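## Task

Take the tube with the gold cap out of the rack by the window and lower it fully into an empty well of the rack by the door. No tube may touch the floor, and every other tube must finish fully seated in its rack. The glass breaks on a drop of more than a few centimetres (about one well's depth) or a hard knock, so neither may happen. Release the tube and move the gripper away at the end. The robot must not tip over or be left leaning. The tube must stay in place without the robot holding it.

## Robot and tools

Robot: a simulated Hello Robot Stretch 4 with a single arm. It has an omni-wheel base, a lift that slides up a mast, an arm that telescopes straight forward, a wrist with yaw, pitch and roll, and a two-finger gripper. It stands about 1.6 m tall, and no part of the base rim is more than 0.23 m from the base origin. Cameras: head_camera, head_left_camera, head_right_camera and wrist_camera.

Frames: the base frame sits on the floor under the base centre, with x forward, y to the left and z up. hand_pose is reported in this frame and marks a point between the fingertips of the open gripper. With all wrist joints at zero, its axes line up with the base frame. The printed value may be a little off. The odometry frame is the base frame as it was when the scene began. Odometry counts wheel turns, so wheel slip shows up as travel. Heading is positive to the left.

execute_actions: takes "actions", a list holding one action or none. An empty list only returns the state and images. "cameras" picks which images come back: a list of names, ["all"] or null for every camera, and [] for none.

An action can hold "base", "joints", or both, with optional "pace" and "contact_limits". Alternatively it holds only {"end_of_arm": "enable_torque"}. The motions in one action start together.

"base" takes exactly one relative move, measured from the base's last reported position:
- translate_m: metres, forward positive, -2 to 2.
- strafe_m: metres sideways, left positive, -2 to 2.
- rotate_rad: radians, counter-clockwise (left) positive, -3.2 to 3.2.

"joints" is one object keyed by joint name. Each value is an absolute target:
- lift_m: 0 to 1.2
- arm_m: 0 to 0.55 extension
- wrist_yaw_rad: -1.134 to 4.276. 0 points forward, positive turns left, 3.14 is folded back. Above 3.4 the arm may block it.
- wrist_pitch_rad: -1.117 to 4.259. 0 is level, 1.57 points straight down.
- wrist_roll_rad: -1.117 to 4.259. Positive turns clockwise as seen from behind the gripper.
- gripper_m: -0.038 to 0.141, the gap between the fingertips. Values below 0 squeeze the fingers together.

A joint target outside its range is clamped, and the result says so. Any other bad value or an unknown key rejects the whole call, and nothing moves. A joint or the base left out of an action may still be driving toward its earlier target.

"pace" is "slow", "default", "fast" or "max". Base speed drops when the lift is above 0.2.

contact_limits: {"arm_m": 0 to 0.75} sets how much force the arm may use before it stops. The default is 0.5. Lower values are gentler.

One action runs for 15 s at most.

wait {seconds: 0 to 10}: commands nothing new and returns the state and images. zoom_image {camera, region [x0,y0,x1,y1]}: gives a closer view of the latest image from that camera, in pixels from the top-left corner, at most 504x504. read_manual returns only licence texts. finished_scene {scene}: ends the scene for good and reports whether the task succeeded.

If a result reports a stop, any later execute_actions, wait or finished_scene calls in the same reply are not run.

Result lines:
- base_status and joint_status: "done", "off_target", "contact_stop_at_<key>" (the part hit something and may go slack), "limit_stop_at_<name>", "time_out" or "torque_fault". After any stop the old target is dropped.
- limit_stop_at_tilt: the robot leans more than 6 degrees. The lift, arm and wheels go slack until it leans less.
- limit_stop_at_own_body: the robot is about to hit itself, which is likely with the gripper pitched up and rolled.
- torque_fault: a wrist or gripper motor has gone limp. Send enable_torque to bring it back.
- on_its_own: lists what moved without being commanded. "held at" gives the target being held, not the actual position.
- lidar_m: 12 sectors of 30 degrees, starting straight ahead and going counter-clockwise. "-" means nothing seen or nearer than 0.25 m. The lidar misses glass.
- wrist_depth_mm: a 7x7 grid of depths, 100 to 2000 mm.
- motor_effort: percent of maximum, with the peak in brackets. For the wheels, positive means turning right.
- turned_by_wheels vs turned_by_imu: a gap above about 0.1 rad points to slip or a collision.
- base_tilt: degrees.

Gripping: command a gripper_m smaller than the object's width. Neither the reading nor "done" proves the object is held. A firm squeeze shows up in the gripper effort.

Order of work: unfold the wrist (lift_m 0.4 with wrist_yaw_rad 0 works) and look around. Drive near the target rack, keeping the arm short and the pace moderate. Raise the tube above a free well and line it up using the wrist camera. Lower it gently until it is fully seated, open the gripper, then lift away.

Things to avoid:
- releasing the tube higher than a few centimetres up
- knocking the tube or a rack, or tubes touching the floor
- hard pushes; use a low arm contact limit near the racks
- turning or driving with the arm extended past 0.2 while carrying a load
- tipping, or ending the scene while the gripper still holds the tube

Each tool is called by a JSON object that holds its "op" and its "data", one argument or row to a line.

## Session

{"op": "execute_actions", "data": {
  "actions": []
}}

Scene clock: 0.00 s.
base_odometry: x=+0.000 y=+0.000 heading=+0.000 (m, m, rad; odometry frame)
turned_by_wheels: +0.000 (rad since the last result)
turned_by_imu: +0.000 (rad since the last result)
base_tilt: forward=+0.5 right=-0.1 (deg)
lidar_m: 1.57 1.37 1.37 1.71 1.05 1.06 1.34 1.78 1.82 2.47 1.58 1.60
base_status: not commanded
joint_positions: lift_m=+0.238 arm_m=+0.002 wrist_yaw_rad=+3.227 wrist_pitch_rad=-0.013 wrist_roll_rad=-0.009 gripper_m=+0.057
joint_status: not commanded
motor_effort: lift_m=+20 arm_m=-1 wrist_yaw_rad=+1 wrist_pitch_rad=-6 wrist_roll_rad=+0 gripper_m=-3 wheel_0=+0 wheel_1=+0 wheel_2=+0 (%)
hand_pose: x=-0.1219 y=+0.0624 z=+0.4204 quat_wxyz=(-0.043, +0.007, -0.004, +0.999) (m; base frame)
wrist_depth_mm: - 125 133 - - 1618 960 / - 108 134 - 1983 1618 946 / - 114 135 - 1983 1618 931 / 138 136 202 - 1576 1118 931 / 223 - - - 1397 1138 960 / 224 1430 193 1499 198 1138 931 / 225 946 1008 110 1025 991 960
pictures: head_camera, head_left_camera, head_right_camera, wrist_camera
camera_calibration (this result's frames):
wrist_camera: T_world_to_cam=[[-0.0784906, 0.996653, 0.0228421, -0.0847463], [0.00342965, 0.0231827, -0.999725, 0.47322], [-0.996909, -0.0783907, -0.00523779, 0.110241], [0, 0, 0, 1]] pos_world=[0.101626, 0.082134, 0.475603]
Images, in order (width x height): head_camera 420x560, head_left_camera 420x672, head_right_camera 420x672, wrist_camera 616x392.

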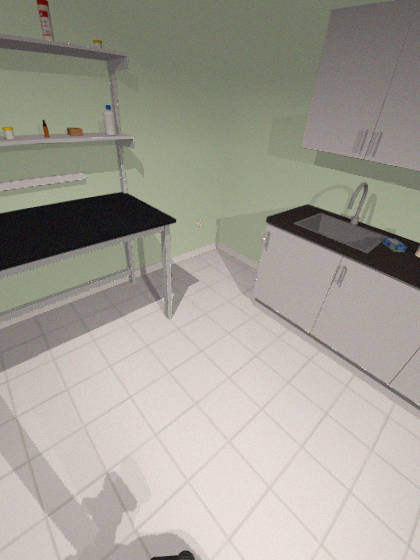

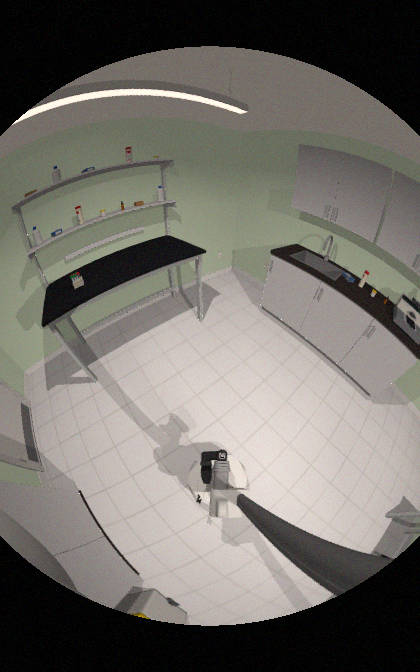

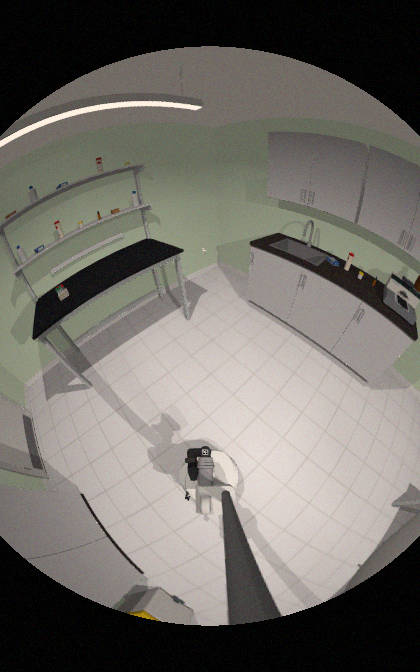

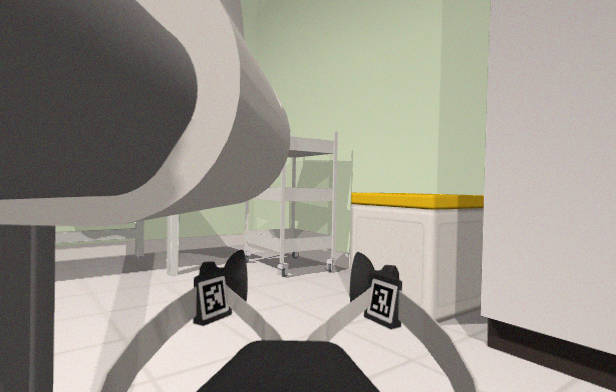

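{"op": "execute_actions", "data": {
  "actions": [
    {"base":{"rotate_rad":-2.45},"joints":{"lift_m":0.95,"wrist_yaw_rad":0.95,"wrist_pitch_rad":0.137}}
  ],
  "cameras": ["head_camera","head_left_camera"]
}}

Scene clock: 7.27 s.
base_odometry: x=+0.000 y=+0.000 heading=-2.450 (m, m, rad; odometry frame)
turned_by_wheels: -2.450 (rad since the last result)
turned_by_imu: -2.448 (rad since the last result)
base_tilt: forward=+0.5 right=-0.1 (deg)
lidar_m: 1.79 1.88 1.65 1.58 1.63 1.43 1.41 1.44 1.12 1.05 1.12 1.84
base_status: done
joint_positions: lift_m=+0.950 arm_m=+0.002 wrist_yaw_rad=+0.950 wrist_pitch_rad=+0.139 wrist_roll_rad=-0.009 gripper_m=+0.057
joint_status: all done
motor_effort: lift_m=+23(23) arm_m=-1(1) wrist_yaw_rad=+1(10) wrist_pitch_rad=-6(5) wrist_roll_rad=+0(0) gripper_m=-3(1) wheel_0=+0(8) wheel_1=-2(6) wheel_2=-2(7) (%)
hand_pose: x=+0.4103 y=+0.1815 z=+1.0880 quat_wxyz=(+0.887, -0.036, +0.060, +0.457) (m; base frame)
wrist_depth_mm: 1464 - - - - - 1921 / 1756 - - - - - 1983 / 1661 - - - - - 1921 / 1397 1618 - - - - - / 1397 1576 - - - - 1499 / 1430 1576 194 - 198 - - / 1499 1576 1921 110 1983 1863 1921
pictures: head_camera, head_left_camera
Images, in order (width x height): head_camera 420x560, head_left_camera 420x672.

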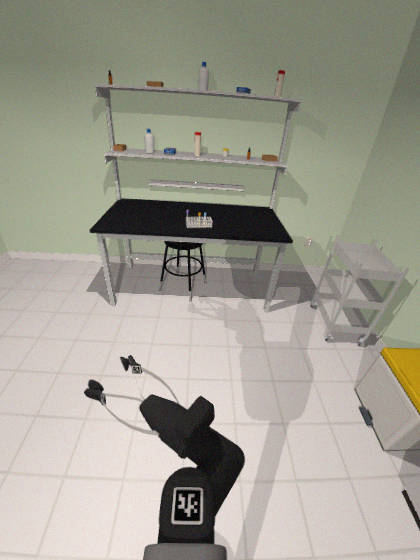

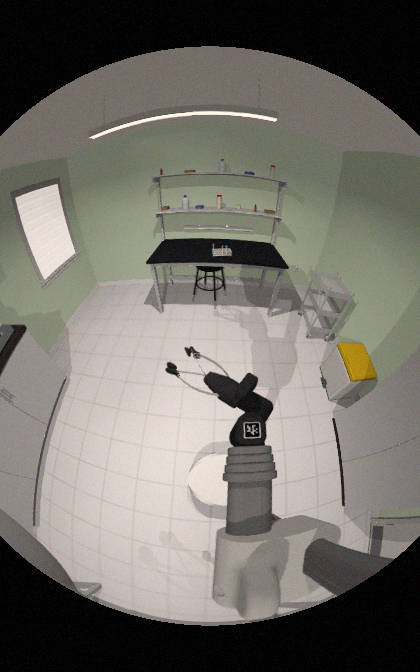

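{"op": "execute_actions", "data": {
  "actions": [
    {"base":{"translate_m":1.35}}
  ],
  "cameras": ["head_camera","head_left_camera"]
}}

{"op": "zoom_image", "data": {
  "camera": "head_camera",
  "region": [110, 280, 250, 420]
}}

Scene clock: 28.20 s.
base_odometry: x=-1.040 y=-0.861 heading=-2.450 (m, m, rad; odometry frame)
turned_by_wheels: +0.000 (rad since the last result)
turned_by_imu: +0.000 (rad since the last result)
base_tilt: forward=+0.5 right=-0.1 (deg)
lidar_m: 0.45 0.47 0.66 2.17 1.74 2.28 3.50 1.52 1.16 1.08 0.66 0.48
base_status: done
joint_positions: lift_m=+0.950 arm_m=+0.002 wrist_yaw_rad=+0.950 wrist_pitch_rad=+0.139 wrist_roll_rad=-0.009 gripper_m=+0.057
joint_status: not commanded
motor_effort: lift_m=+21(23) arm_m=-1(1) wrist_yaw_rad=+1(1) wrist_pitch_rad=-6(5) wrist_roll_rad=+0(0) gripper_m=-2(0) wheel_0=+0(5) wheel_1=-1(5) wheel_2=+1(7) (%)
hand_pose: x=+0.4103 y=+0.1815 z=+1.0881 quat_wxyz=(+0.887, -0.036, +0.060, +0.457) (m; base frame)
wrist_depth_mm: 1756 1983 - 1576 1138 931 831 / 1808 - - 1576 1160 768 634 / 1863 - - 1576 1182 976 854 / 1863 - - 1661 1205 991 854 / 1921 - - 1661 1182 1042 842 / 1983 - 195 866 198 891 854 / 1921 831 668 110 676 654 691
pictures: head_camera, head_left_camera
Images, in order (width x height): head_camera 420x560, head_left_camera 420x672.

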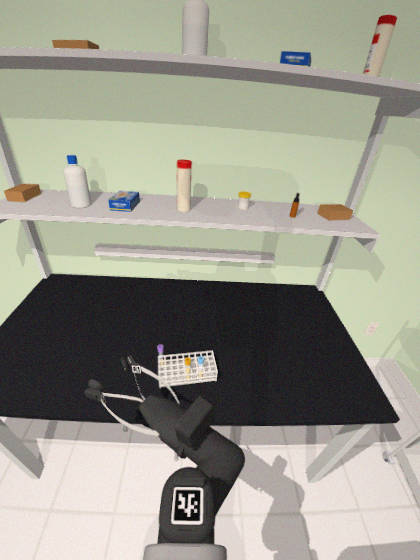

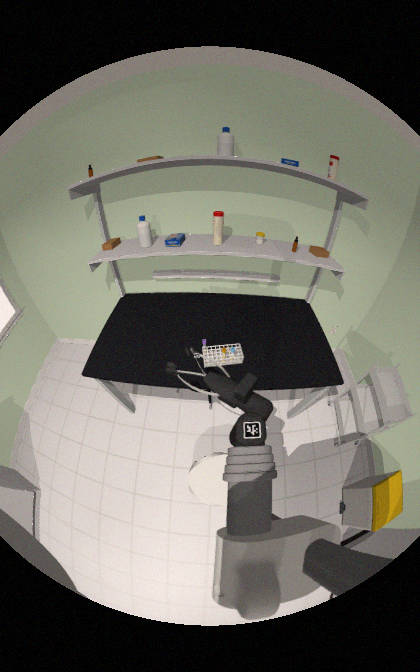

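Region (110, 280, 250, 420) of head_camera's 420x560 image, scaled by 3.600, with more detail than that image has.

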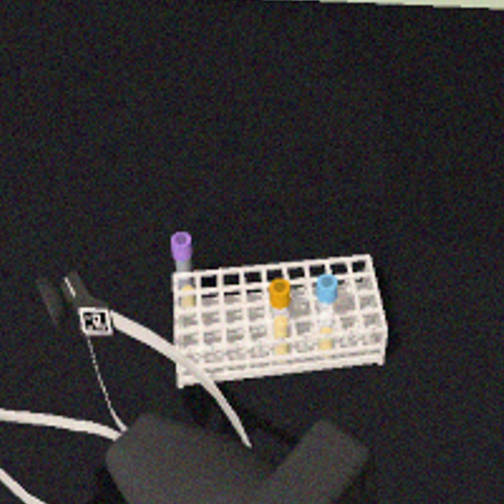

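{"op": "execute_actions", "data": {
  "actions": [
    {"base":{"strafe_m":-0.24},"joints":{"wrist_yaw_rad":1.4,"wrist_pitch_rad":0.25,"arm_m":0.31,"lift_m":0.87,"gripper_m":0.05}}
  ],
  "cameras": ["head_camera","head_left_camera","wrist_camera"]
}}

{"op": "zoom_image", "data": {
  "camera": "head_camera",
  "region": [70, 300, 190, 420]
}}

Scene clock: 61.33 s.
base_odometry: x=-1.193 y=-0.676 heading=-2.450 (m, m, rad; odometry frame)
turned_by_wheels: +0.000 (rad since the last result)
turned_by_imu: +0.003 (rad since the last result)
base_tilt: forward=+0.6 right=-0.1 (deg)
lidar_m: 0.45 0.49 0.65 2.41 1.95 2.60 3.48 1.24 0.94 0.84 0.87 0.48
base_status: done
joint_positions: lift_m=+0.870 arm_m=+0.309 wrist_yaw_rad=+1.400 wrist_pitch_rad=+0.252 wrist_roll_rad=-0.009 gripper_m=+0.050
joint_status: all done
motor_effort: lift_m=+18(23) arm_m=+5(7) wrist_yaw_rad=+1(9) wrist_pitch_rad=-7(8) wrist_roll_rad=+0(0) gripper_m=-2(3) wheel_0=+0(11) wheel_1=+1(7) wheel_2=+0(0) (%)
hand_pose: x=+0.6136 y=+0.2604 z=+0.9765 quat_wxyz=(+0.758, -0.084, +0.093, +0.639) (m; base frame)
wrist_depth_mm: - - - - 991 891 732 / - - - - 1537 1042 778 / - - - - 1618 1078 750 / - - - - 1118 1008 798 / - - 732 750 750 750 741 / 1921 1921 194 535 195 564 569 / 1499 415 449 110 449 439 455
pictures: head_camera, head_left_camera, wrist_camera
camera_calibration (this result's frames):
wrist_camera: T_world_to_cam=[[0.984962, -0.1711, 0.0239584, -0.586626], [-0.0229724, -0.267142, -0.963383, 1.07834], [0.171235, 0.948346, -0.267055, 0.133399], [0, 0, 0, 1]] pos_world=[0.579734, 0.0611882, 1.08853]
Images, in order (width x height): head_camera 420x560, head_left_camera 420x672, wrist_camera 616x392.

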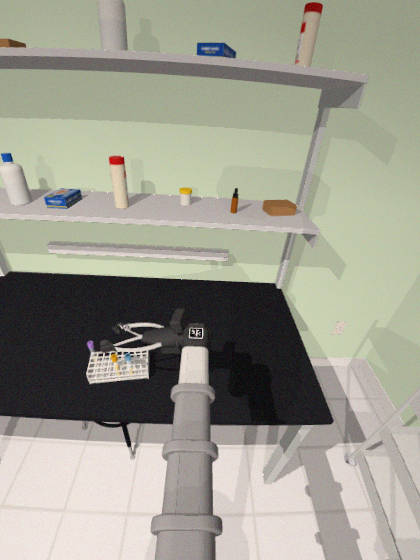

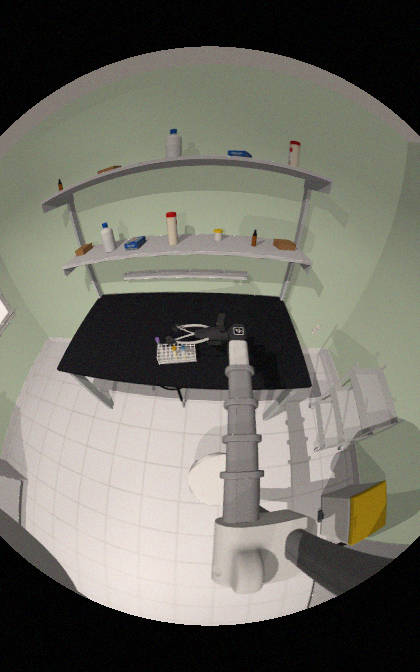

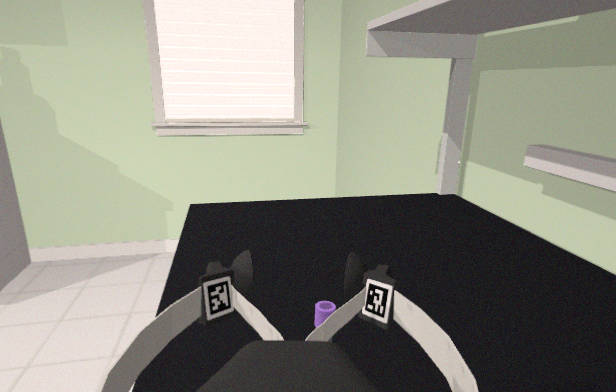

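Region (70, 300, 190, 420) of head_camera's 420x560 image, scaled by 4.200, with more detail than that image has.

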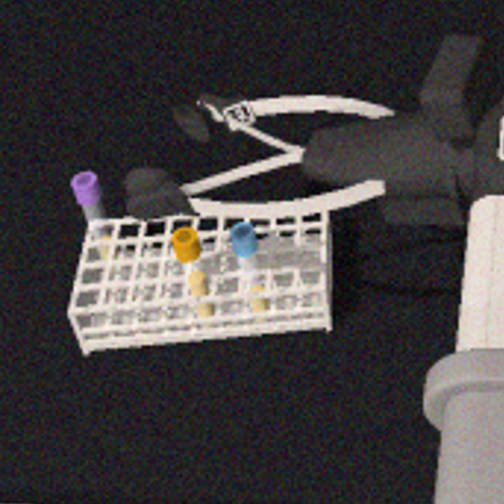

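{"op": "execute_actions", "data": {
  "actions": [
    {"joints":{"arm_m":0.303,"lift_m":0.815},"pace":"slow"}
  ],
  "cameras": ["head_camera","wrist_camera"]
}}

{"op": "zoom_image", "data": {
  "camera": "head_camera",
  "region": [80, 320, 160, 400]
}}

{"op": "zoom_image", "data": {
  "camera": "wrist_camera",
  "region": [200, 240, 400, 392]
}}

Scene clock: 75.70 s.
base_odometry: x=-1.193 y=-0.676 heading=-2.450 (m, m, rad; odometry frame)
turned_by_wheels: +0.000 (rad since the last result)
turned_by_imu: +0.001 (rad since the last result)
base_tilt: forward=+0.5 right=-0.1 (deg)
lidar_m: 0.44 0.48 0.65 2.39 1.97 2.62 3.48 1.22 0.92 0.82 0.85 0.48
base_status: not commanded
joint_positions: lift_m=+0.815 arm_m=+0.304 wrist_yaw_rad=+1.400 wrist_pitch_rad=+0.252 wrist_roll_rad=-0.009 gripper_m=+0.050
joint_status: all done
motor_effort: lift_m=+18(16) arm_m=-6(6) wrist_yaw_rad=+1(1) wrist_pitch_rad=-6(6) wrist_roll_rad=-1(0) gripper_m=-3(5) wheel_0=+0(0) wheel_1=+0(0) wheel_2=+0(1) (%)
hand_pose: x=+0.6086 y=+0.2604 z=+0.9215 quat_wxyz=(+0.758, -0.084, +0.093, +0.639) (m; base frame)
wrist_depth_mm: - - - - 976 991 778 / - - - - 1576 1042 788 / - - - - 1661 1060 759 / - - 917 917 917 931 788 / - - 609 615 627 627 627 / 1863 1708 193 366 195 473 473 / 1464 343 373 110 362 366 382
pictures: head_camera, wrist_camera
camera_calibration (this result's frames):
wrist_camera: T_world_to_cam=[[0.984962, -0.1711, 0.0239583, -0.580381], [-0.0229724, -0.267142, -0.963383, 1.02528], [0.171235, 0.948346, -0.267055, 0.11958], [0, 0, 0, 1]] pos_world=[0.57473, 0.0611882, 1.03358]
Images, in order (width x height): head_camera 420x560, wrist_camera 616x392.

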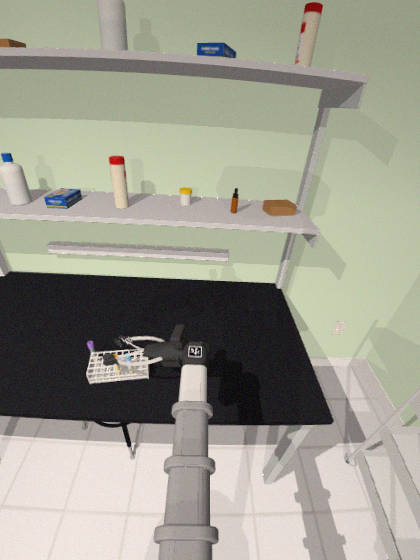

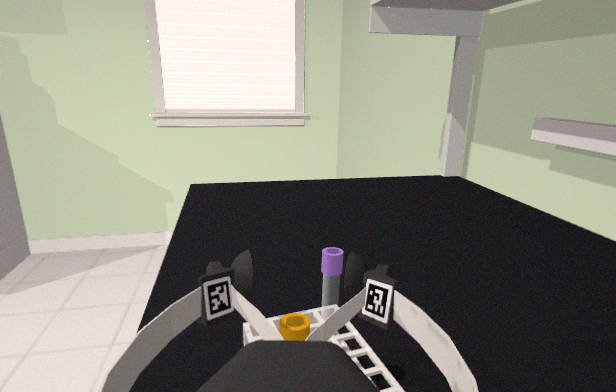

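Region (80, 320, 160, 400) of head_camera's 420x560 image, scaled by 6.300, with more detail than that image has.

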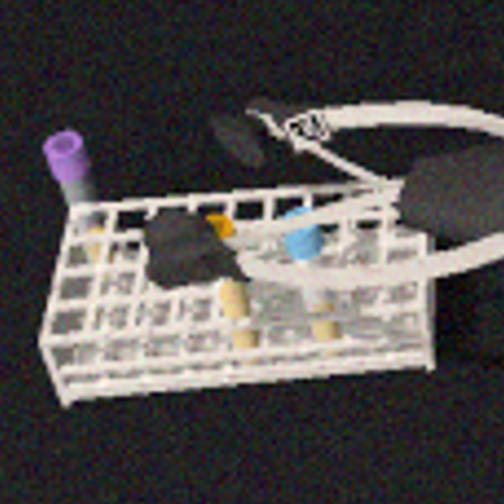

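Region (200, 240, 400, 392) of wrist_camera's 616x392 image, scaled by 2.520; it fills the top 383 rows of this view, and the rest is white.

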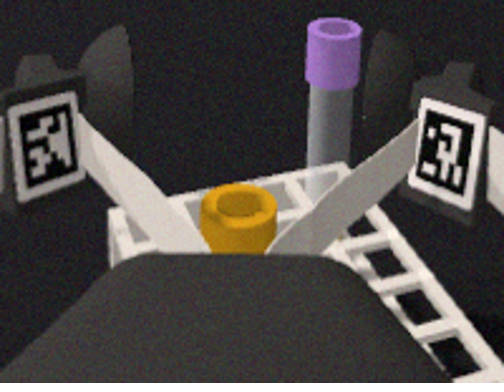

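{"op": "execute_actions", "data": {
  "actions": [
    {"joints":{"arm_m":0.302,"lift_m":0.797},"pace":"slow"}
  ],
  "cameras": ["head_camera","wrist_camera"]
}}

{"op": "execute_actions", "data": {
  "actions": [
    {"joints":{"gripper_m":0.024},"pace":"slow"}
  ],
  "cameras": ["head_camera","wrist_camera"]
}}

{"op": "zoom_image", "data": {
  "camera": "head_camera",
  "region": [80, 320, 160, 400]
}}

{"op": "zoom_image", "data": {
  "camera": "wrist_camera",
  "region": [200, 240, 400, 392]
}}

Scene clock: 92.43 s.
base_odometry: x=-1.193 y=-0.676 heading=-2.450 (m, m, rad; odometry frame)
turned_by_wheels: +0.000 (rad since the last result)
turned_by_imu: +0.001 (rad since the last result)
base_tilt: forward=+0.6 right=-0.1 (deg)
lidar_m: 0.46 0.48 0.66 2.39 1.95 2.64 3.47 1.21 0.94 0.84 0.86 0.47
base_status: not commanded
joint_positions: lift_m=+0.797 arm_m=+0.303 wrist_yaw_rad=+1.400 wrist_pitch_rad=+0.252 wrist_roll_rad=-0.009 gripper_m=+0.050
joint_status: all done
motor_effort: lift_m=+17(16) arm_m=-6(5) wrist_yaw_rad=+1(1) wrist_pitch_rad=-5(6) wrist_roll_rad=+1(1) gripper_m=+0(2) wheel_0=-1(0) wheel_1=+0(1) wheel_2=+1(0) (%)
hand_pose: x=+0.6076 y=+0.2604 z=+0.9035 quat_wxyz=(+0.758, -0.084, +0.093, +0.639) (m; base frame)
wrist_depth_mm: - - - - 1397 991 778 / - - - - 1661 1042 788 / - - - - 1618 1060 768 / - - 842 842 866 854 768 / - - 569 574 580 580 585 / 1808 1618 195 234 195 436 442 / 1430 319 345 110 324 338 353
pictures: head_camera, wrist_camera
camera_calibration (this result's frames):
wrist_camera: T_world_to_cam=[[0.984962, -0.1711, 0.0239585, -0.578964], [-0.0229722, -0.267142, -0.963383, 1.0079], [0.171235, 0.948346, -0.267055, 0.114941], [0, 0, 0, 1]] pos_world=[0.573729, 0.0611882, 1.01556]
Images, in order (width x height): head_camera 420x560, wrist_camera 616x392.

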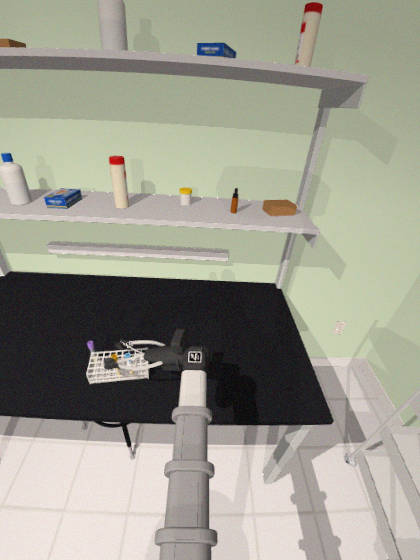

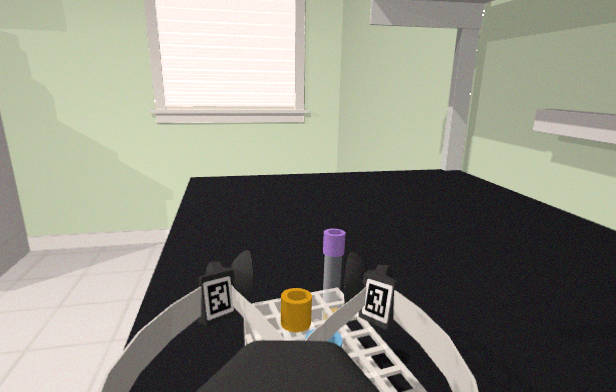

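Scene clock: 93.77 s.
base_odometry: x=-1.193 y=-0.676 heading=-2.450 (m, m, rad; odometry frame)
turned_by_wheels: +0.000 (rad since the last result)
turned_by_imu: +0.000 (rad since the last result)
base_tilt: forward=+0.6 right=-0.1 (deg)
lidar_m: 0.45 0.48 0.64 2.39 1.96 2.60 3.47 1.23 0.94 0.84 0.86 0.48
base_status: not commanded
joint_positions: lift_m=+0.797 arm_m=+0.303 wrist_yaw_rad=+1.400 wrist_pitch_rad=+0.252 wrist_roll_rad=-0.009 gripper_m=+0.024
joint_status: all done
motor_effort: lift_m=+18(18) arm_m=-6(6) wrist_yaw_rad=+1(1) wrist_pitch_rad=-6(6) wrist_roll_rad=+1(0) gripper_m=-5(3) wheel_0=+0(0) wheel_1=+0(0) wheel_2=+0(1) (%)
hand_pose: x=+0.6076 y=+0.2604 z=+0.9035 quat_wxyz=(+0.758, -0.084, +0.093, +0.639) (m; base frame)
wrist_depth_mm: - - - - 1397 1008 778 / - - - - 1618 1042 788 / - - - - 1618 1078 768 / - - 842 866 866 866 768 / - - 564 569 580 585 591 / 1756 1618 187 228 192 439 445 / 1430 320 347 110 298 351 353
pictures: head_camera, wrist_camera
camera_calibration (this result's frames):
wrist_camera: T_world_to_cam=[[0.984962, -0.1711, 0.0239583, -0.578964], [-0.0229724, -0.267142, -0.963383, 1.0079], [0.171235, 0.948346, -0.267055, 0.114941], [0, 0, 0, 1]] pos_world=[0.573729, 0.0611882, 1.01556]
Images, in order (width x height): head_camera 420x560, wrist_camera 616x392.

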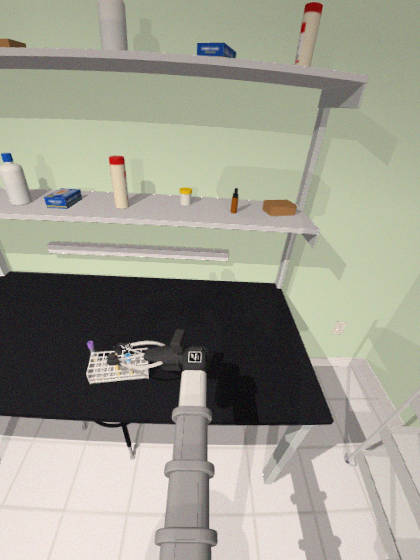

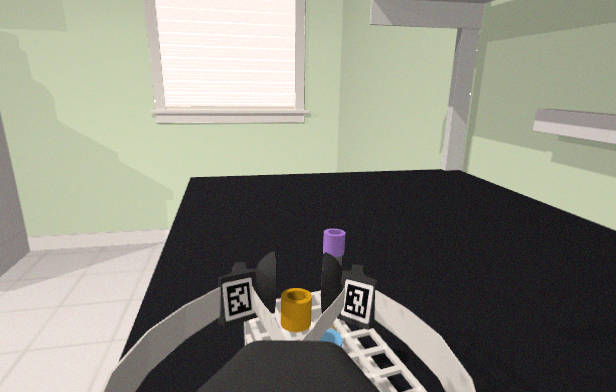

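Region (80, 320, 160, 400) of head_camera's 420x560 image, scaled by 6.300, with more detail than that image has.

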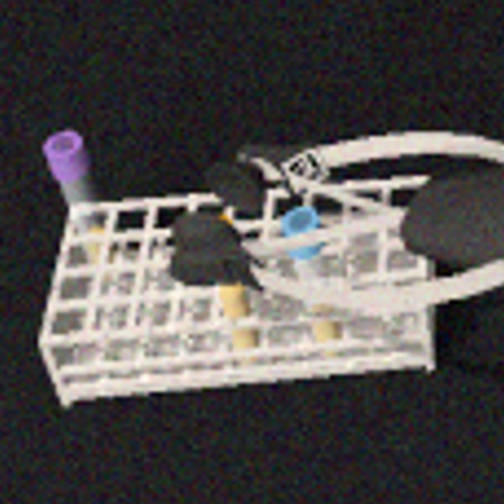

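Region (200, 240, 400, 392) of wrist_camera's 616x392 image, scaled by 2.520; it fills the top 383 rows of this view, and the rest is white.

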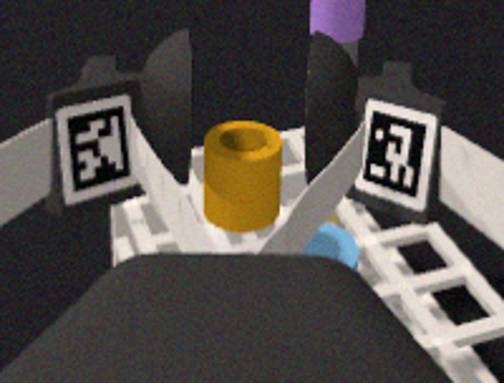

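{"op": "execute_actions", "data": {
  "actions": [
    {"joints":{"lift_m":0.793,"arm_m":0.3}, "pace":"slow"}
  ],
  "cameras": []
}}

{"op": "execute_actions", "data": {
  "actions": [
    {"joints":{"gripper_m":-0.006},"base":{"strafe_m":0.007},"pace":"slow"}
  ],
  "cameras": ["head_camera","wrist_camera"]
}}

{"op": "zoom_image", "data": {
  "camera": "head_camera",
  "region": [80, 320, 160, 400]
}}

{"op": "zoom_image", "data": {
  "camera": "wrist_camera",
  "region": [200, 240, 400, 392]
}}

Scene clock: 105.57 s.
base_odometry: x=-1.193 y=-0.676 heading=-2.450 (m, m, rad; odometry frame)
turned_by_wheels: +0.000 (rad since the last result)
turned_by_imu: +0.001 (rad since the last result)
base_tilt: forward=+0.5 right=-0.1 (deg)
lidar_m: 0.44 0.46 0.65 2.40 1.96 2.61 3.48 1.20 0.95 0.84 0.85 0.48
base_status: not commanded
joint_positions: lift_m=+0.793 arm_m=+0.301 wrist_yaw_rad=+1.400 wrist_pitch_rad=+0.252 wrist_roll_rad=-0.009 gripper_m=+0.024
joint_status: all done
motor_effort: lift_m=+17(17) arm_m=-6(5) wrist_yaw_rad=+1(2) wrist_pitch_rad=-5(4) wrist_roll_rad=+0(0) gripper_m=-7(2) wheel_0=-1(0) wheel_1=+0(0) wheel_2=+1(1) (%)
hand_pose: x=+0.6056 y=+0.2604 z=+0.8995 quat_wxyz=(+0.758, -0.084, +0.093, +0.639) (m; base frame)
wrist_depth_mm: - - - - 1499 991 788 / - - - - 1618 1060 788 / - - - - 1661 1042 768 / - - 831 842 842 854 778 / - - 559 530 569 569 569 / 1708 1661 188 225 192 430 433 / 1397 315 340 110 281 343 349
pictures: none
No camera images: the call's "cameras" was empty. Leave "cameras" out to get every camera's image.

Scene clock: 107.00 s.
base_odometry: x=-1.189 y=-0.681 heading=-2.450 (m, m, rad; odometry frame)
turned_by_wheels: +0.000 (rad since the last result)
turned_by_imu: +0.000 (rad since the last result)
base_tilt: forward=+0.6 right=-0.1 (deg)
lidar_m: 0.45 0.47 0.66 2.39 1.95 2.60 3.49 1.23 0.95 0.83 0.87 0.47
base_status: done
joint_positions: lift_m=+0.793 arm_m=+0.301 wrist_yaw_rad=+1.400 wrist_pitch_rad=+0.252 wrist_roll_rad=-0.009 gripper_m=-0.006
joint_status: all done
motor_effort: lift_m=+17(17) arm_m=-6(6) wrist_yaw_rad=+2(2) wrist_pitch_rad=-6(6) wrist_roll_rad=+0(1) gripper_m=-10(11) wheel_0=-1(2) wheel_1=+1(2) wheel_2=+0(1) (%)
hand_pose: x=+0.6056 y=+0.2604 z=+0.8995 quat_wxyz=(+0.758, -0.084, +0.093, +0.639) (m; base frame)
wrist_depth_mm: - - - - 1537 1008 778 / - - - - 1618 1042 788 / - - - - 1661 1060 768 / - - 831 831 842 866 768 / - - 559 535 569 574 574 / 1808 1618 186 216 185 430 436 / 1430 315 340 110 279 332 349
pictures: head_camera, wrist_camera
camera_calibration (this result's frames):
wrist_camera: T_world_to_cam=[[0.984962, -0.1711, 0.0239586, -0.576902], [-0.0229721, -0.267142, -0.963383, 1.00402], [0.171235, 0.948346, -0.267055, 0.114219], [0, 0, 0, 1]] pos_world=[0.571733, 0.0611882, 1.01158]
Images, in order (width x height): head_camera 420x560, wrist_camera 616x392.

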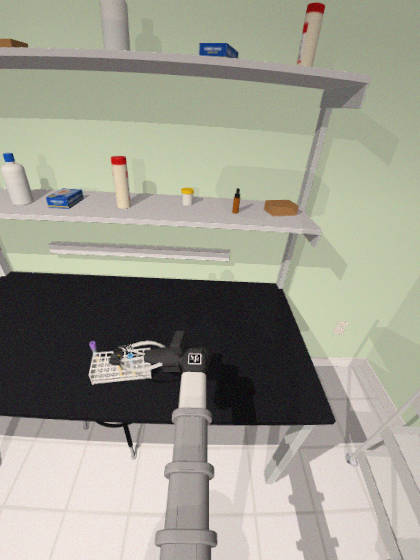

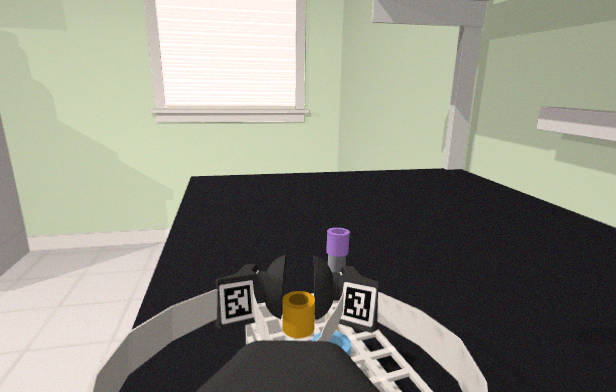

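Region (80, 320, 160, 400) of head_camera's 420x560 image, scaled by 6.300, with more detail than that image has.

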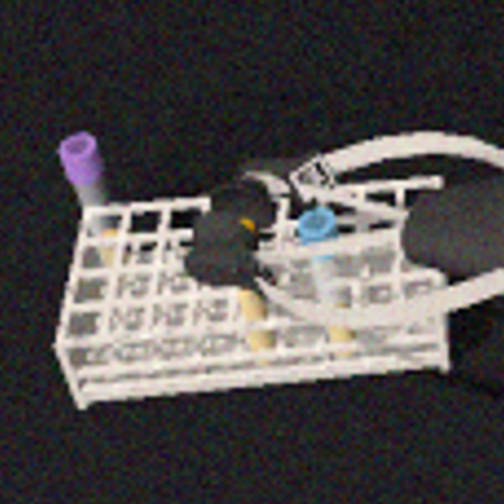

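Region (200, 240, 400, 392) of wrist_camera's 616x392 image, scaled by 2.520; it fills the top 383 rows of this view, and the rest is white.

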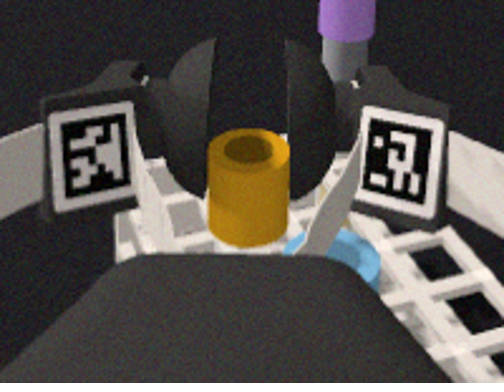

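{"op": "execute_actions", "data": {
  "actions": [
    {"joints":{"lift_m":0.89},"pace":"slow"}
  ],
  "cameras": ["head_camera","wrist_camera"]
}}

{"op": "zoom_image", "data": {
  "camera": "head_camera",
  "region": [75, 300, 165, 390]
}}

Scene clock: 113.77 s.
base_odometry: x=-1.189 y=-0.681 heading=-2.450 (m, m, rad; odometry frame)
turned_by_wheels: +0.000 (rad since the last result)
turned_by_imu: +0.001 (rad since the last result)
base_tilt: forward=+0.5 right=-0.1 (deg)
lidar_m: 0.46 0.47 0.65 2.39 1.95 2.62 3.49 1.23 0.94 0.85 0.87 0.48
base_status: not commanded
joint_positions: lift_m=+0.890 arm_m=+0.301 wrist_yaw_rad=+1.400 wrist_pitch_rad=+0.252 wrist_roll_rad=-0.009 gripper_m=-0.006
joint_status: all done
motor_effort: lift_m=+23(24) arm_m=-6(6) wrist_yaw_rad=+1(1) wrist_pitch_rad=-6(6) wrist_roll_rad=+0(0) gripper_m=-11(11) wheel_0=-1(1) wheel_1=+1(1) wheel_2=+0(0) (%)
hand_pose: x=+0.6056 y=+0.2604 z=+0.9960 quat_wxyz=(+0.758, -0.084, +0.093, +0.639) (m; base frame)
wrist_depth_mm: - - - - 991 759 732 / - - - - 1499 1025 778 / - - - - 1661 1078 788 / - - - - 1430 1042 788 / - - 788 788 788 820 768 / 1921 1921 185 216 184 603 609 / 1537 455 477 110 480 466 484
pictures: head_camera, wrist_camera
camera_calibration (this result's frames):
wrist_camera: T_world_to_cam=[[0.984963, -0.171098, 0.0239587, -0.579212], [-0.0229835, -0.267208, -0.963365, 1.09699], [0.171232, 0.948328, -0.267122, 0.140069], [0, 0, 0, 1]] pos_world=[0.571731, 0.061191, 1.10809]
Images, in order (width x height): head_camera 420x560, wrist_camera 616x392.

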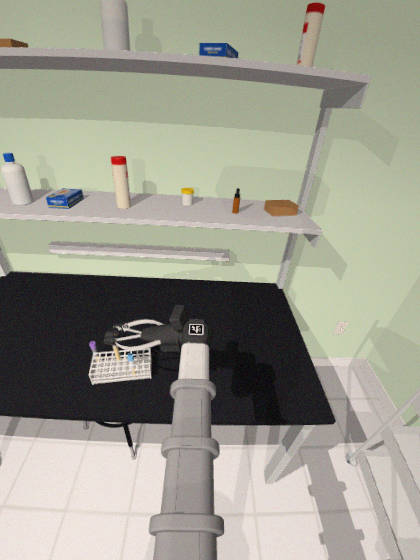

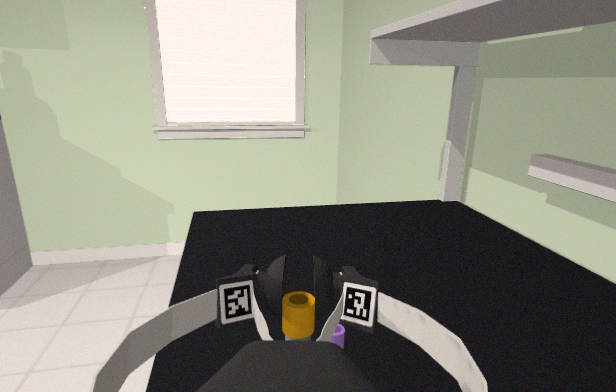

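Region (75, 300, 165, 390) of head_camera's 420x560 image, scaled by 5.600, with more detail than that image has.

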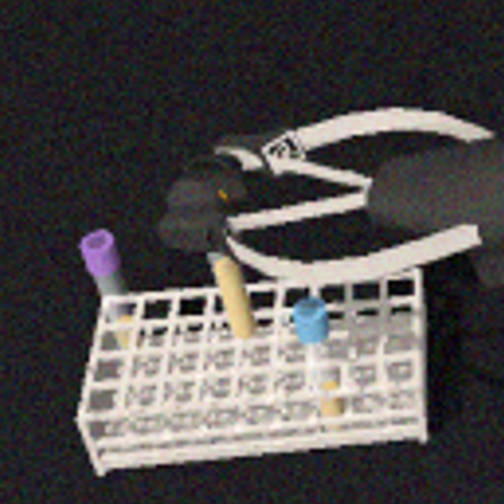

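{"op": "execute_actions", "data": {
  "actions": [
    {"joints":{"lift_m":0.96,"arm_m":0.01},"base":{"translate_m":-0.5}}
  ],
  "cameras": []
}}

{"op": "execute_actions", "data": {
  "actions": [
    {"base":{"rotate_rad":3.14},"pace":"slow"}
  ],
  "cameras": ["head_camera","wrist_camera"]
}}

{"op": "zoom_image", "data": {
  "camera": "head_camera",
  "region": [60, 150, 360, 300]
}}

Scene clock: 126.00 s.
base_odometry: x=-0.803 y=-0.363 heading=-2.450 (m, m, rad; odometry frame)
turned_by_wheels: +0.000 (rad since the last result)
turned_by_imu: +0.003 (rad since the last result)
base_tilt: forward=+0.5 right=-0.1 (deg)
lidar_m: 0.94 1.00 1.37 1.83 1.90 2.41 2.93 1.19 0.94 0.88 1.06 1.00
base_status: done
joint_positions: lift_m=+0.960 arm_m=+0.011 wrist_yaw_rad=+1.400 wrist_pitch_rad=+0.252 wrist_roll_rad=-0.009 gripper_m=-0.006
joint_status: all done
motor_effort: lift_m=+22(23) arm_m=-6(7) wrist_yaw_rad=+1(1) wrist_pitch_rad=-7(5) wrist_roll_rad=+1(0) gripper_m=-13(9) wheel_0=-1(5) wheel_1=+0(3) wheel_2=-1(8) (%)
hand_pose: x=+0.3155 y=+0.2604 z=+1.0661 quat_wxyz=(+0.758, -0.084, +0.093, +0.640) (m; base frame)
wrist_depth_mm: 1756 - - - - - 1708 / - - - - - - 1661 / 1661 1808 - - - - 1708 / 1756 1808 - - - - 1618 / 1756 1808 - - - 1138 991 / 1921 1921 185 216 185 1983 854 / 1661 1537 1661 110 1661 1618 1661
pictures: none
No camera images: the call's "cameras" was empty. Leave "cameras" out to get every camera's image.

Scene clock: 130.43 s.
base_odometry: x=-0.803 y=-0.363 heading=+0.689 (m, m, rad; odometry frame)
turned_by_wheels: +3.140 (rad since the last result)
turned_by_imu: +3.141 (rad since the last result)
base_tilt: forward=+0.5 right=-0.1 (deg)
lidar_m: 2.22 1.21 0.93 0.89 0.91 1.01 0.96 0.97 1.31 1.83 1.89 2.36
base_status: done
joint_positions: lift_m=+0.960 arm_m=+0.011 wrist_yaw_rad=+1.400 wrist_pitch_rad=+0.252 wrist_roll_rad=-0.009 gripper_m=-0.006
joint_status: not commanded
motor_effort: lift_m=+22(22) arm_m=-6(5) wrist_yaw_rad=+1(1) wrist_pitch_rad=-5(5) wrist_roll_rad=+0(0) gripper_m=-13(13) wheel_0=-2(6) wheel_1=-1(3) wheel_2=-2(5) (%)
hand_pose: x=+0.3155 y=+0.2604 z=+1.0661 quat_wxyz=(+0.758, -0.084, +0.093, +0.640) (m; base frame)
wrist_depth_mm: 1060 1118 1138 768 798 842 891 / 1078 1118 1205 798 831 878 931 / 1118 1182 1229 831 866 931 960 / 1182 1229 1308 878 917 976 1042 / 1255 1281 1336 904 960 1025 1078 / 1255 1281 185 216 185 1060 1182 / 1060 976 1118 110 1060 1138 1576
pictures: head_camera, wrist_camera
camera_calibration (this result's frames):
wrist_camera: T_world_to_cam=[[0.984979, -0.171004, 0.0239561, -0.295218], [-0.0229848, -0.267345, -0.963327, 1.1578], [0.171138, 0.948306, -0.267259, 0.208627], [0, 0, 0, 1]] pos_world=[0.281692, 0.0612058, 1.17817]
Images, in order (width x height): head_camera 420x560, wrist_camera 616x392.

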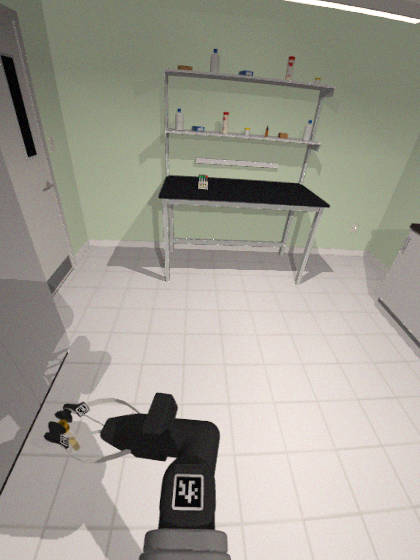

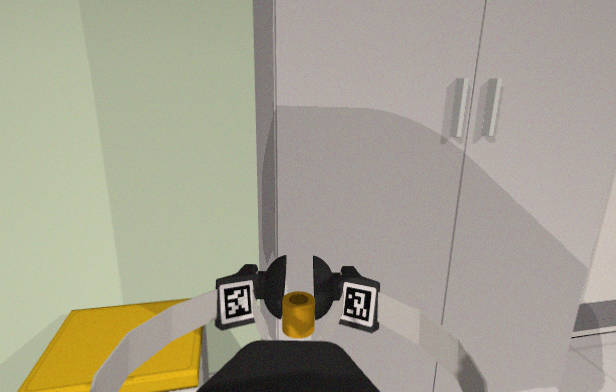

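Region (60, 150, 360, 300) of head_camera's 420x560 image, scaled by 1.680, with more detail than that image has.

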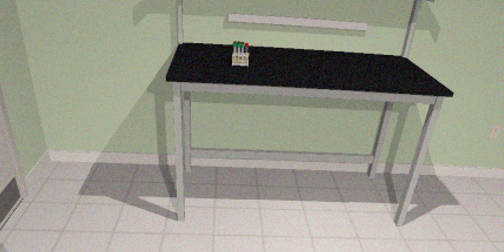

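{"op": "execute_actions", "data": {
  "actions": [
    {"base":{"translate_m":1.82}}
  ],
  "cameras": ["head_camera","head_left_camera","head_right_camera"]
}}

{"op": "zoom_image", "data": {
  "camera": "head_camera",
  "region": [140, 260, 260, 380]
}}

Scene clock: 142.10 s.
base_odometry: x=+0.601 y=+0.795 heading=+0.689 (m, m, rad; odometry frame)
turned_by_wheels: +0.000 (rad since the last result)
turned_by_imu: +0.000 (rad since the last result)
base_tilt: forward=+0.6 right=-0.1 (deg)
lidar_m: 0.41 0.38 1.40 1.35 1.04 1.24 3.13 2.90 1.86 1.74 0.64 0.45
base_status: done
joint_positions: lift_m=+0.960 arm_m=+0.011 wrist_yaw_rad=+1.400 wrist_pitch_rad=+0.252 wrist_roll_rad=-0.009 gripper_m=-0.006
joint_status: not commanded
motor_effort: lift_m=+22(22) arm_m=-5(5) wrist_yaw_rad=+1(1) wrist_pitch_rad=-4(5) wrist_roll_rad=+0(0) gripper_m=-9(11) wheel_0=-1(7) wheel_1=-1(6) wheel_2=+0(10) (%)
hand_pose: x=+0.3155 y=+0.2604 z=+1.0661 quat_wxyz=(+0.758, -0.084, +0.093, +0.640) (m; base frame)
wrist_depth_mm: 1118 1160 1205 1281 1366 1336 1025 / 1138 1182 1229 1308 1397 1366 1042 / 1205 1229 1336 1366 1499 1397 1042 / 1229 1281 1366 1397 1576 1397 1060 / 1255 1336 1397 1499 1661 1397 1060 / 1366 1366 186 216 185 1366 976 / 1430 1430 1537 110 366 355 373
pictures: head_camera, head_left_camera, head_right_camera
Images, in order (width x height): head_camera 420x560, head_left_camera 420x672, head_right_camera 420x672.

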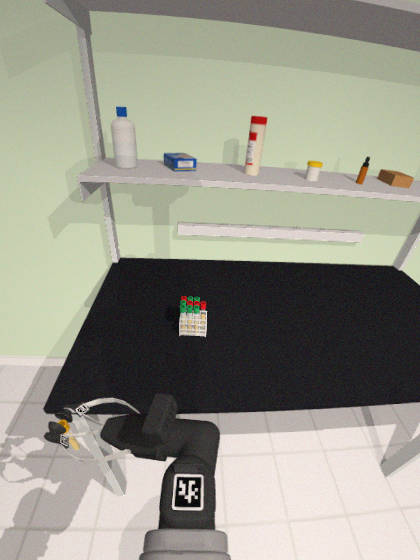

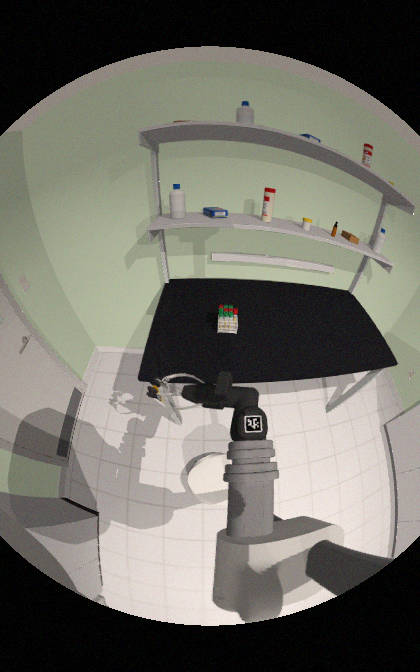

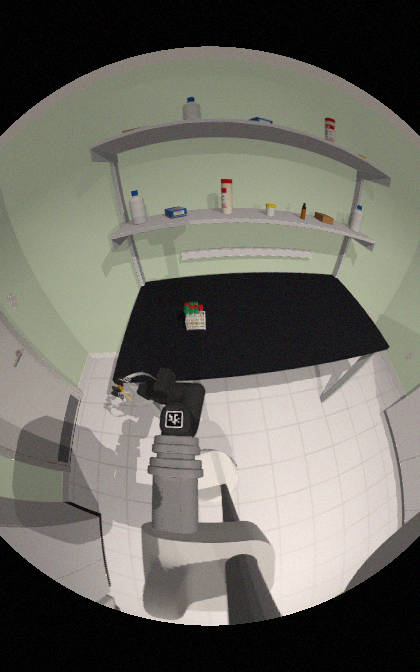

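Region (140, 260, 260, 380) of head_camera's 420x560 image, scaled by 4.200, with more detail than that image has.

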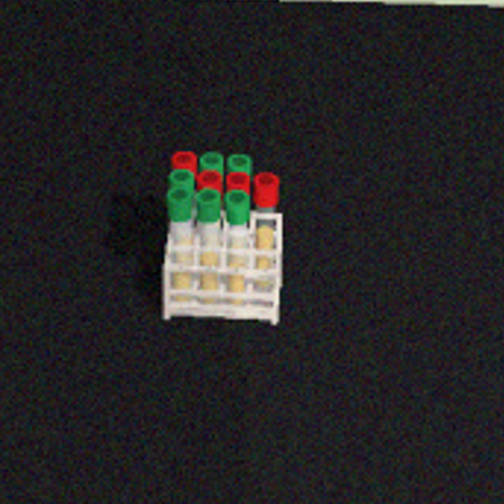

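{"op": "execute_actions", "data": {
  "actions": [
    {"base":{"strafe_m":-0.28}}
  ],
  "cameras": []
}}

{"op": "execute_actions", "data": {
  "actions": [
    {"base":{"translate_m":0.14},"joints":{"arm_m":0.40,"lift_m":0.92},"pace":"slow"}
  ]
}}

{"op": "zoom_image", "data": {
  "camera": "head_camera",
  "region": [80, 270, 180, 370]
}}

Scene clock: 154.60 s.
base_odometry: x=+0.779 y=+0.579 heading=+0.689 (m, m, rad; odometry frame)
turned_by_wheels: +0.000 (rad since the last result)
turned_by_imu: +0.003 (rad since the last result)
base_tilt: forward=+0.6 right=-0.1 (deg)
lidar_m: 0.43 0.42 0.59 1.62 1.28 1.63 2.87 2.22 1.56 1.48 0.65 0.45
base_status: done
joint_positions: lift_m=+0.960 arm_m=+0.011 wrist_yaw_rad=+1.400 wrist_pitch_rad=+0.252 wrist_roll_rad=-0.009 gripper_m=-0.006
joint_status: not commanded
motor_effort: lift_m=+22(22) arm_m=-6(6) wrist_yaw_rad=+1(1) wrist_pitch_rad=-5(7) wrist_roll_rad=+0(0) gripper_m=-13(13) wheel_0=+0(8) wheel_1=+2(7) wheel_2=-1(1) (%)
hand_pose: x=+0.3155 y=+0.2604 z=+1.0661 quat_wxyz=(+0.758, -0.084, +0.093, +0.640) (m; base frame)
wrist_depth_mm: 1366 1397 1464 1537 1618 1430 1060 / 1397 1464 1537 1618 1708 1397 1060 / 1499 1499 1576 1661 1756 1397 1060 / 1537 1537 1661 1708 1921 1397 1025 / 1576 1618 1708 1756 609 615 627 / 1618 1661 185 216 185 462 466 / 1537 1537 1661 110 382 355 373
pictures: none
No camera images: the call's "cameras" was empty. Leave "cameras" out to get every camera's image.

Scene clock: 159.77 s.
base_odometry: x=+0.887 y=+0.668 heading=+0.689 (m, m, rad; odometry frame)
turned_by_wheels: +0.000 (rad since the last result)
turned_by_imu: +0.001 (rad since the last result)
base_tilt: forward=+0.6 right=-0.1 (deg)
lidar_m: 0.27 0.31 0.41 1.63 1.34 1.62 3.62 2.21 1.55 1.45 0.45 0.31
base_status: done
joint_positions: lift_m=+0.920 arm_m=+0.399 wrist_yaw_rad=+1.400 wrist_pitch_rad=+0.252 wrist_roll_rad=-0.009 gripper_m=-0.006
joint_status: all done
motor_effort: lift_m=+18(21) arm_m=+6(5) wrist_yaw_rad=+0(2) wrist_pitch_rad=-5(6) wrist_roll_rad=+0(0) gripper_m=-14(14) wheel_0=+0(4) wheel_1=+1(1) wheel_2=-1(4) (%)
hand_pose: x=+0.7034 y=+0.2605 z=+1.0265 quat_wxyz=(+0.758, -0.084, +0.093, +0.640) (m; base frame)
wrist_depth_mm: 1366 1397 1499 1537 904 597 466 / 1397 1499 1537 1618 904 609 469 / 1464 1537 1618 1661 917 615 473 / 1499 1576 1618 1618 691 621 477 / 492 238 469 508 512 517 477 / 377 282 186 214 185 384 389 / 303 218 246 110 306 298 312
pictures: head_camera, head_left_camera, head_right_camera, wrist_camera
camera_calibration (this result's frames):
wrist_camera: T_world_to_cam=[[0.985046, -0.170622, 0.0239345, -0.676464], [-0.0228615, -0.267128, -0.96339, 1.12855], [0.170769, 0.948436, -0.267034, 0.131596], [0, 0, 0, 1]] pos_world=[0.669675, 0.0612361, 1.13856]
Images, in order (width x height): head_camera 420x560, head_left_camera 420x672, head_right_camera 420x672, wrist_camera 616x392.

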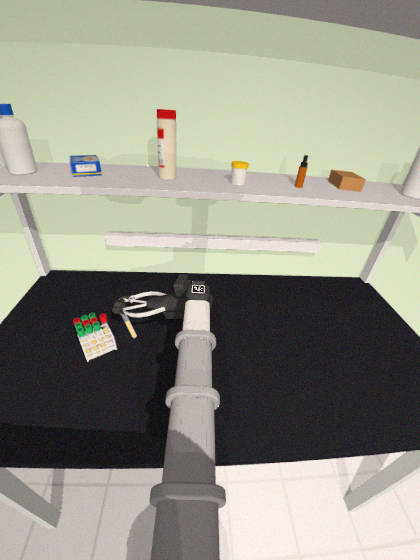

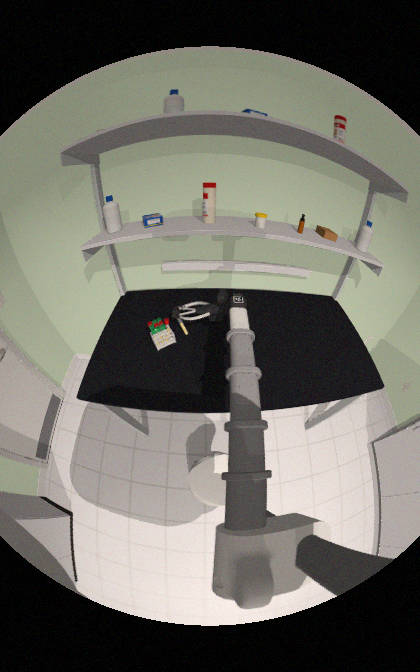

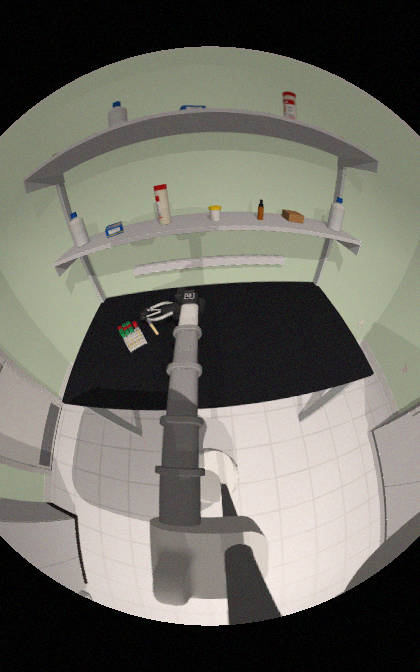

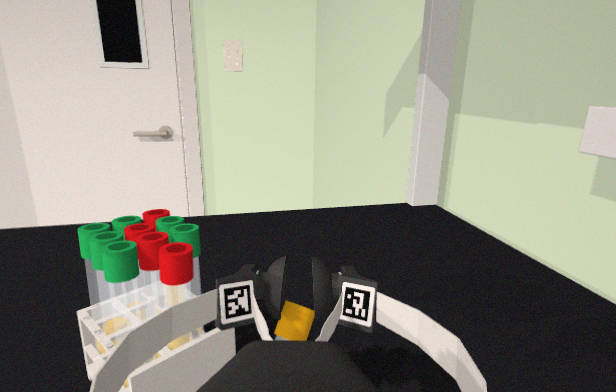

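Region (80, 270, 180, 370) of head_camera's 420x560 image, scaled by 5.040, with more detail than that image has.

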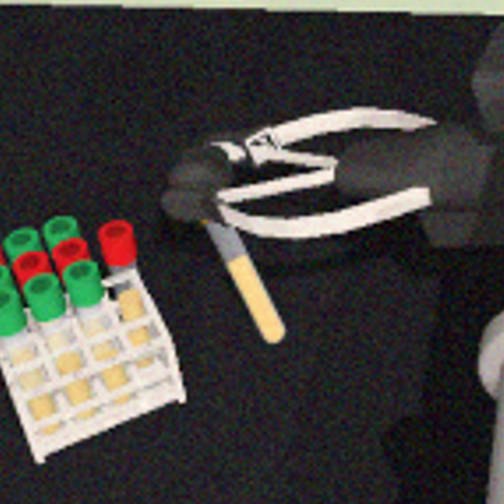

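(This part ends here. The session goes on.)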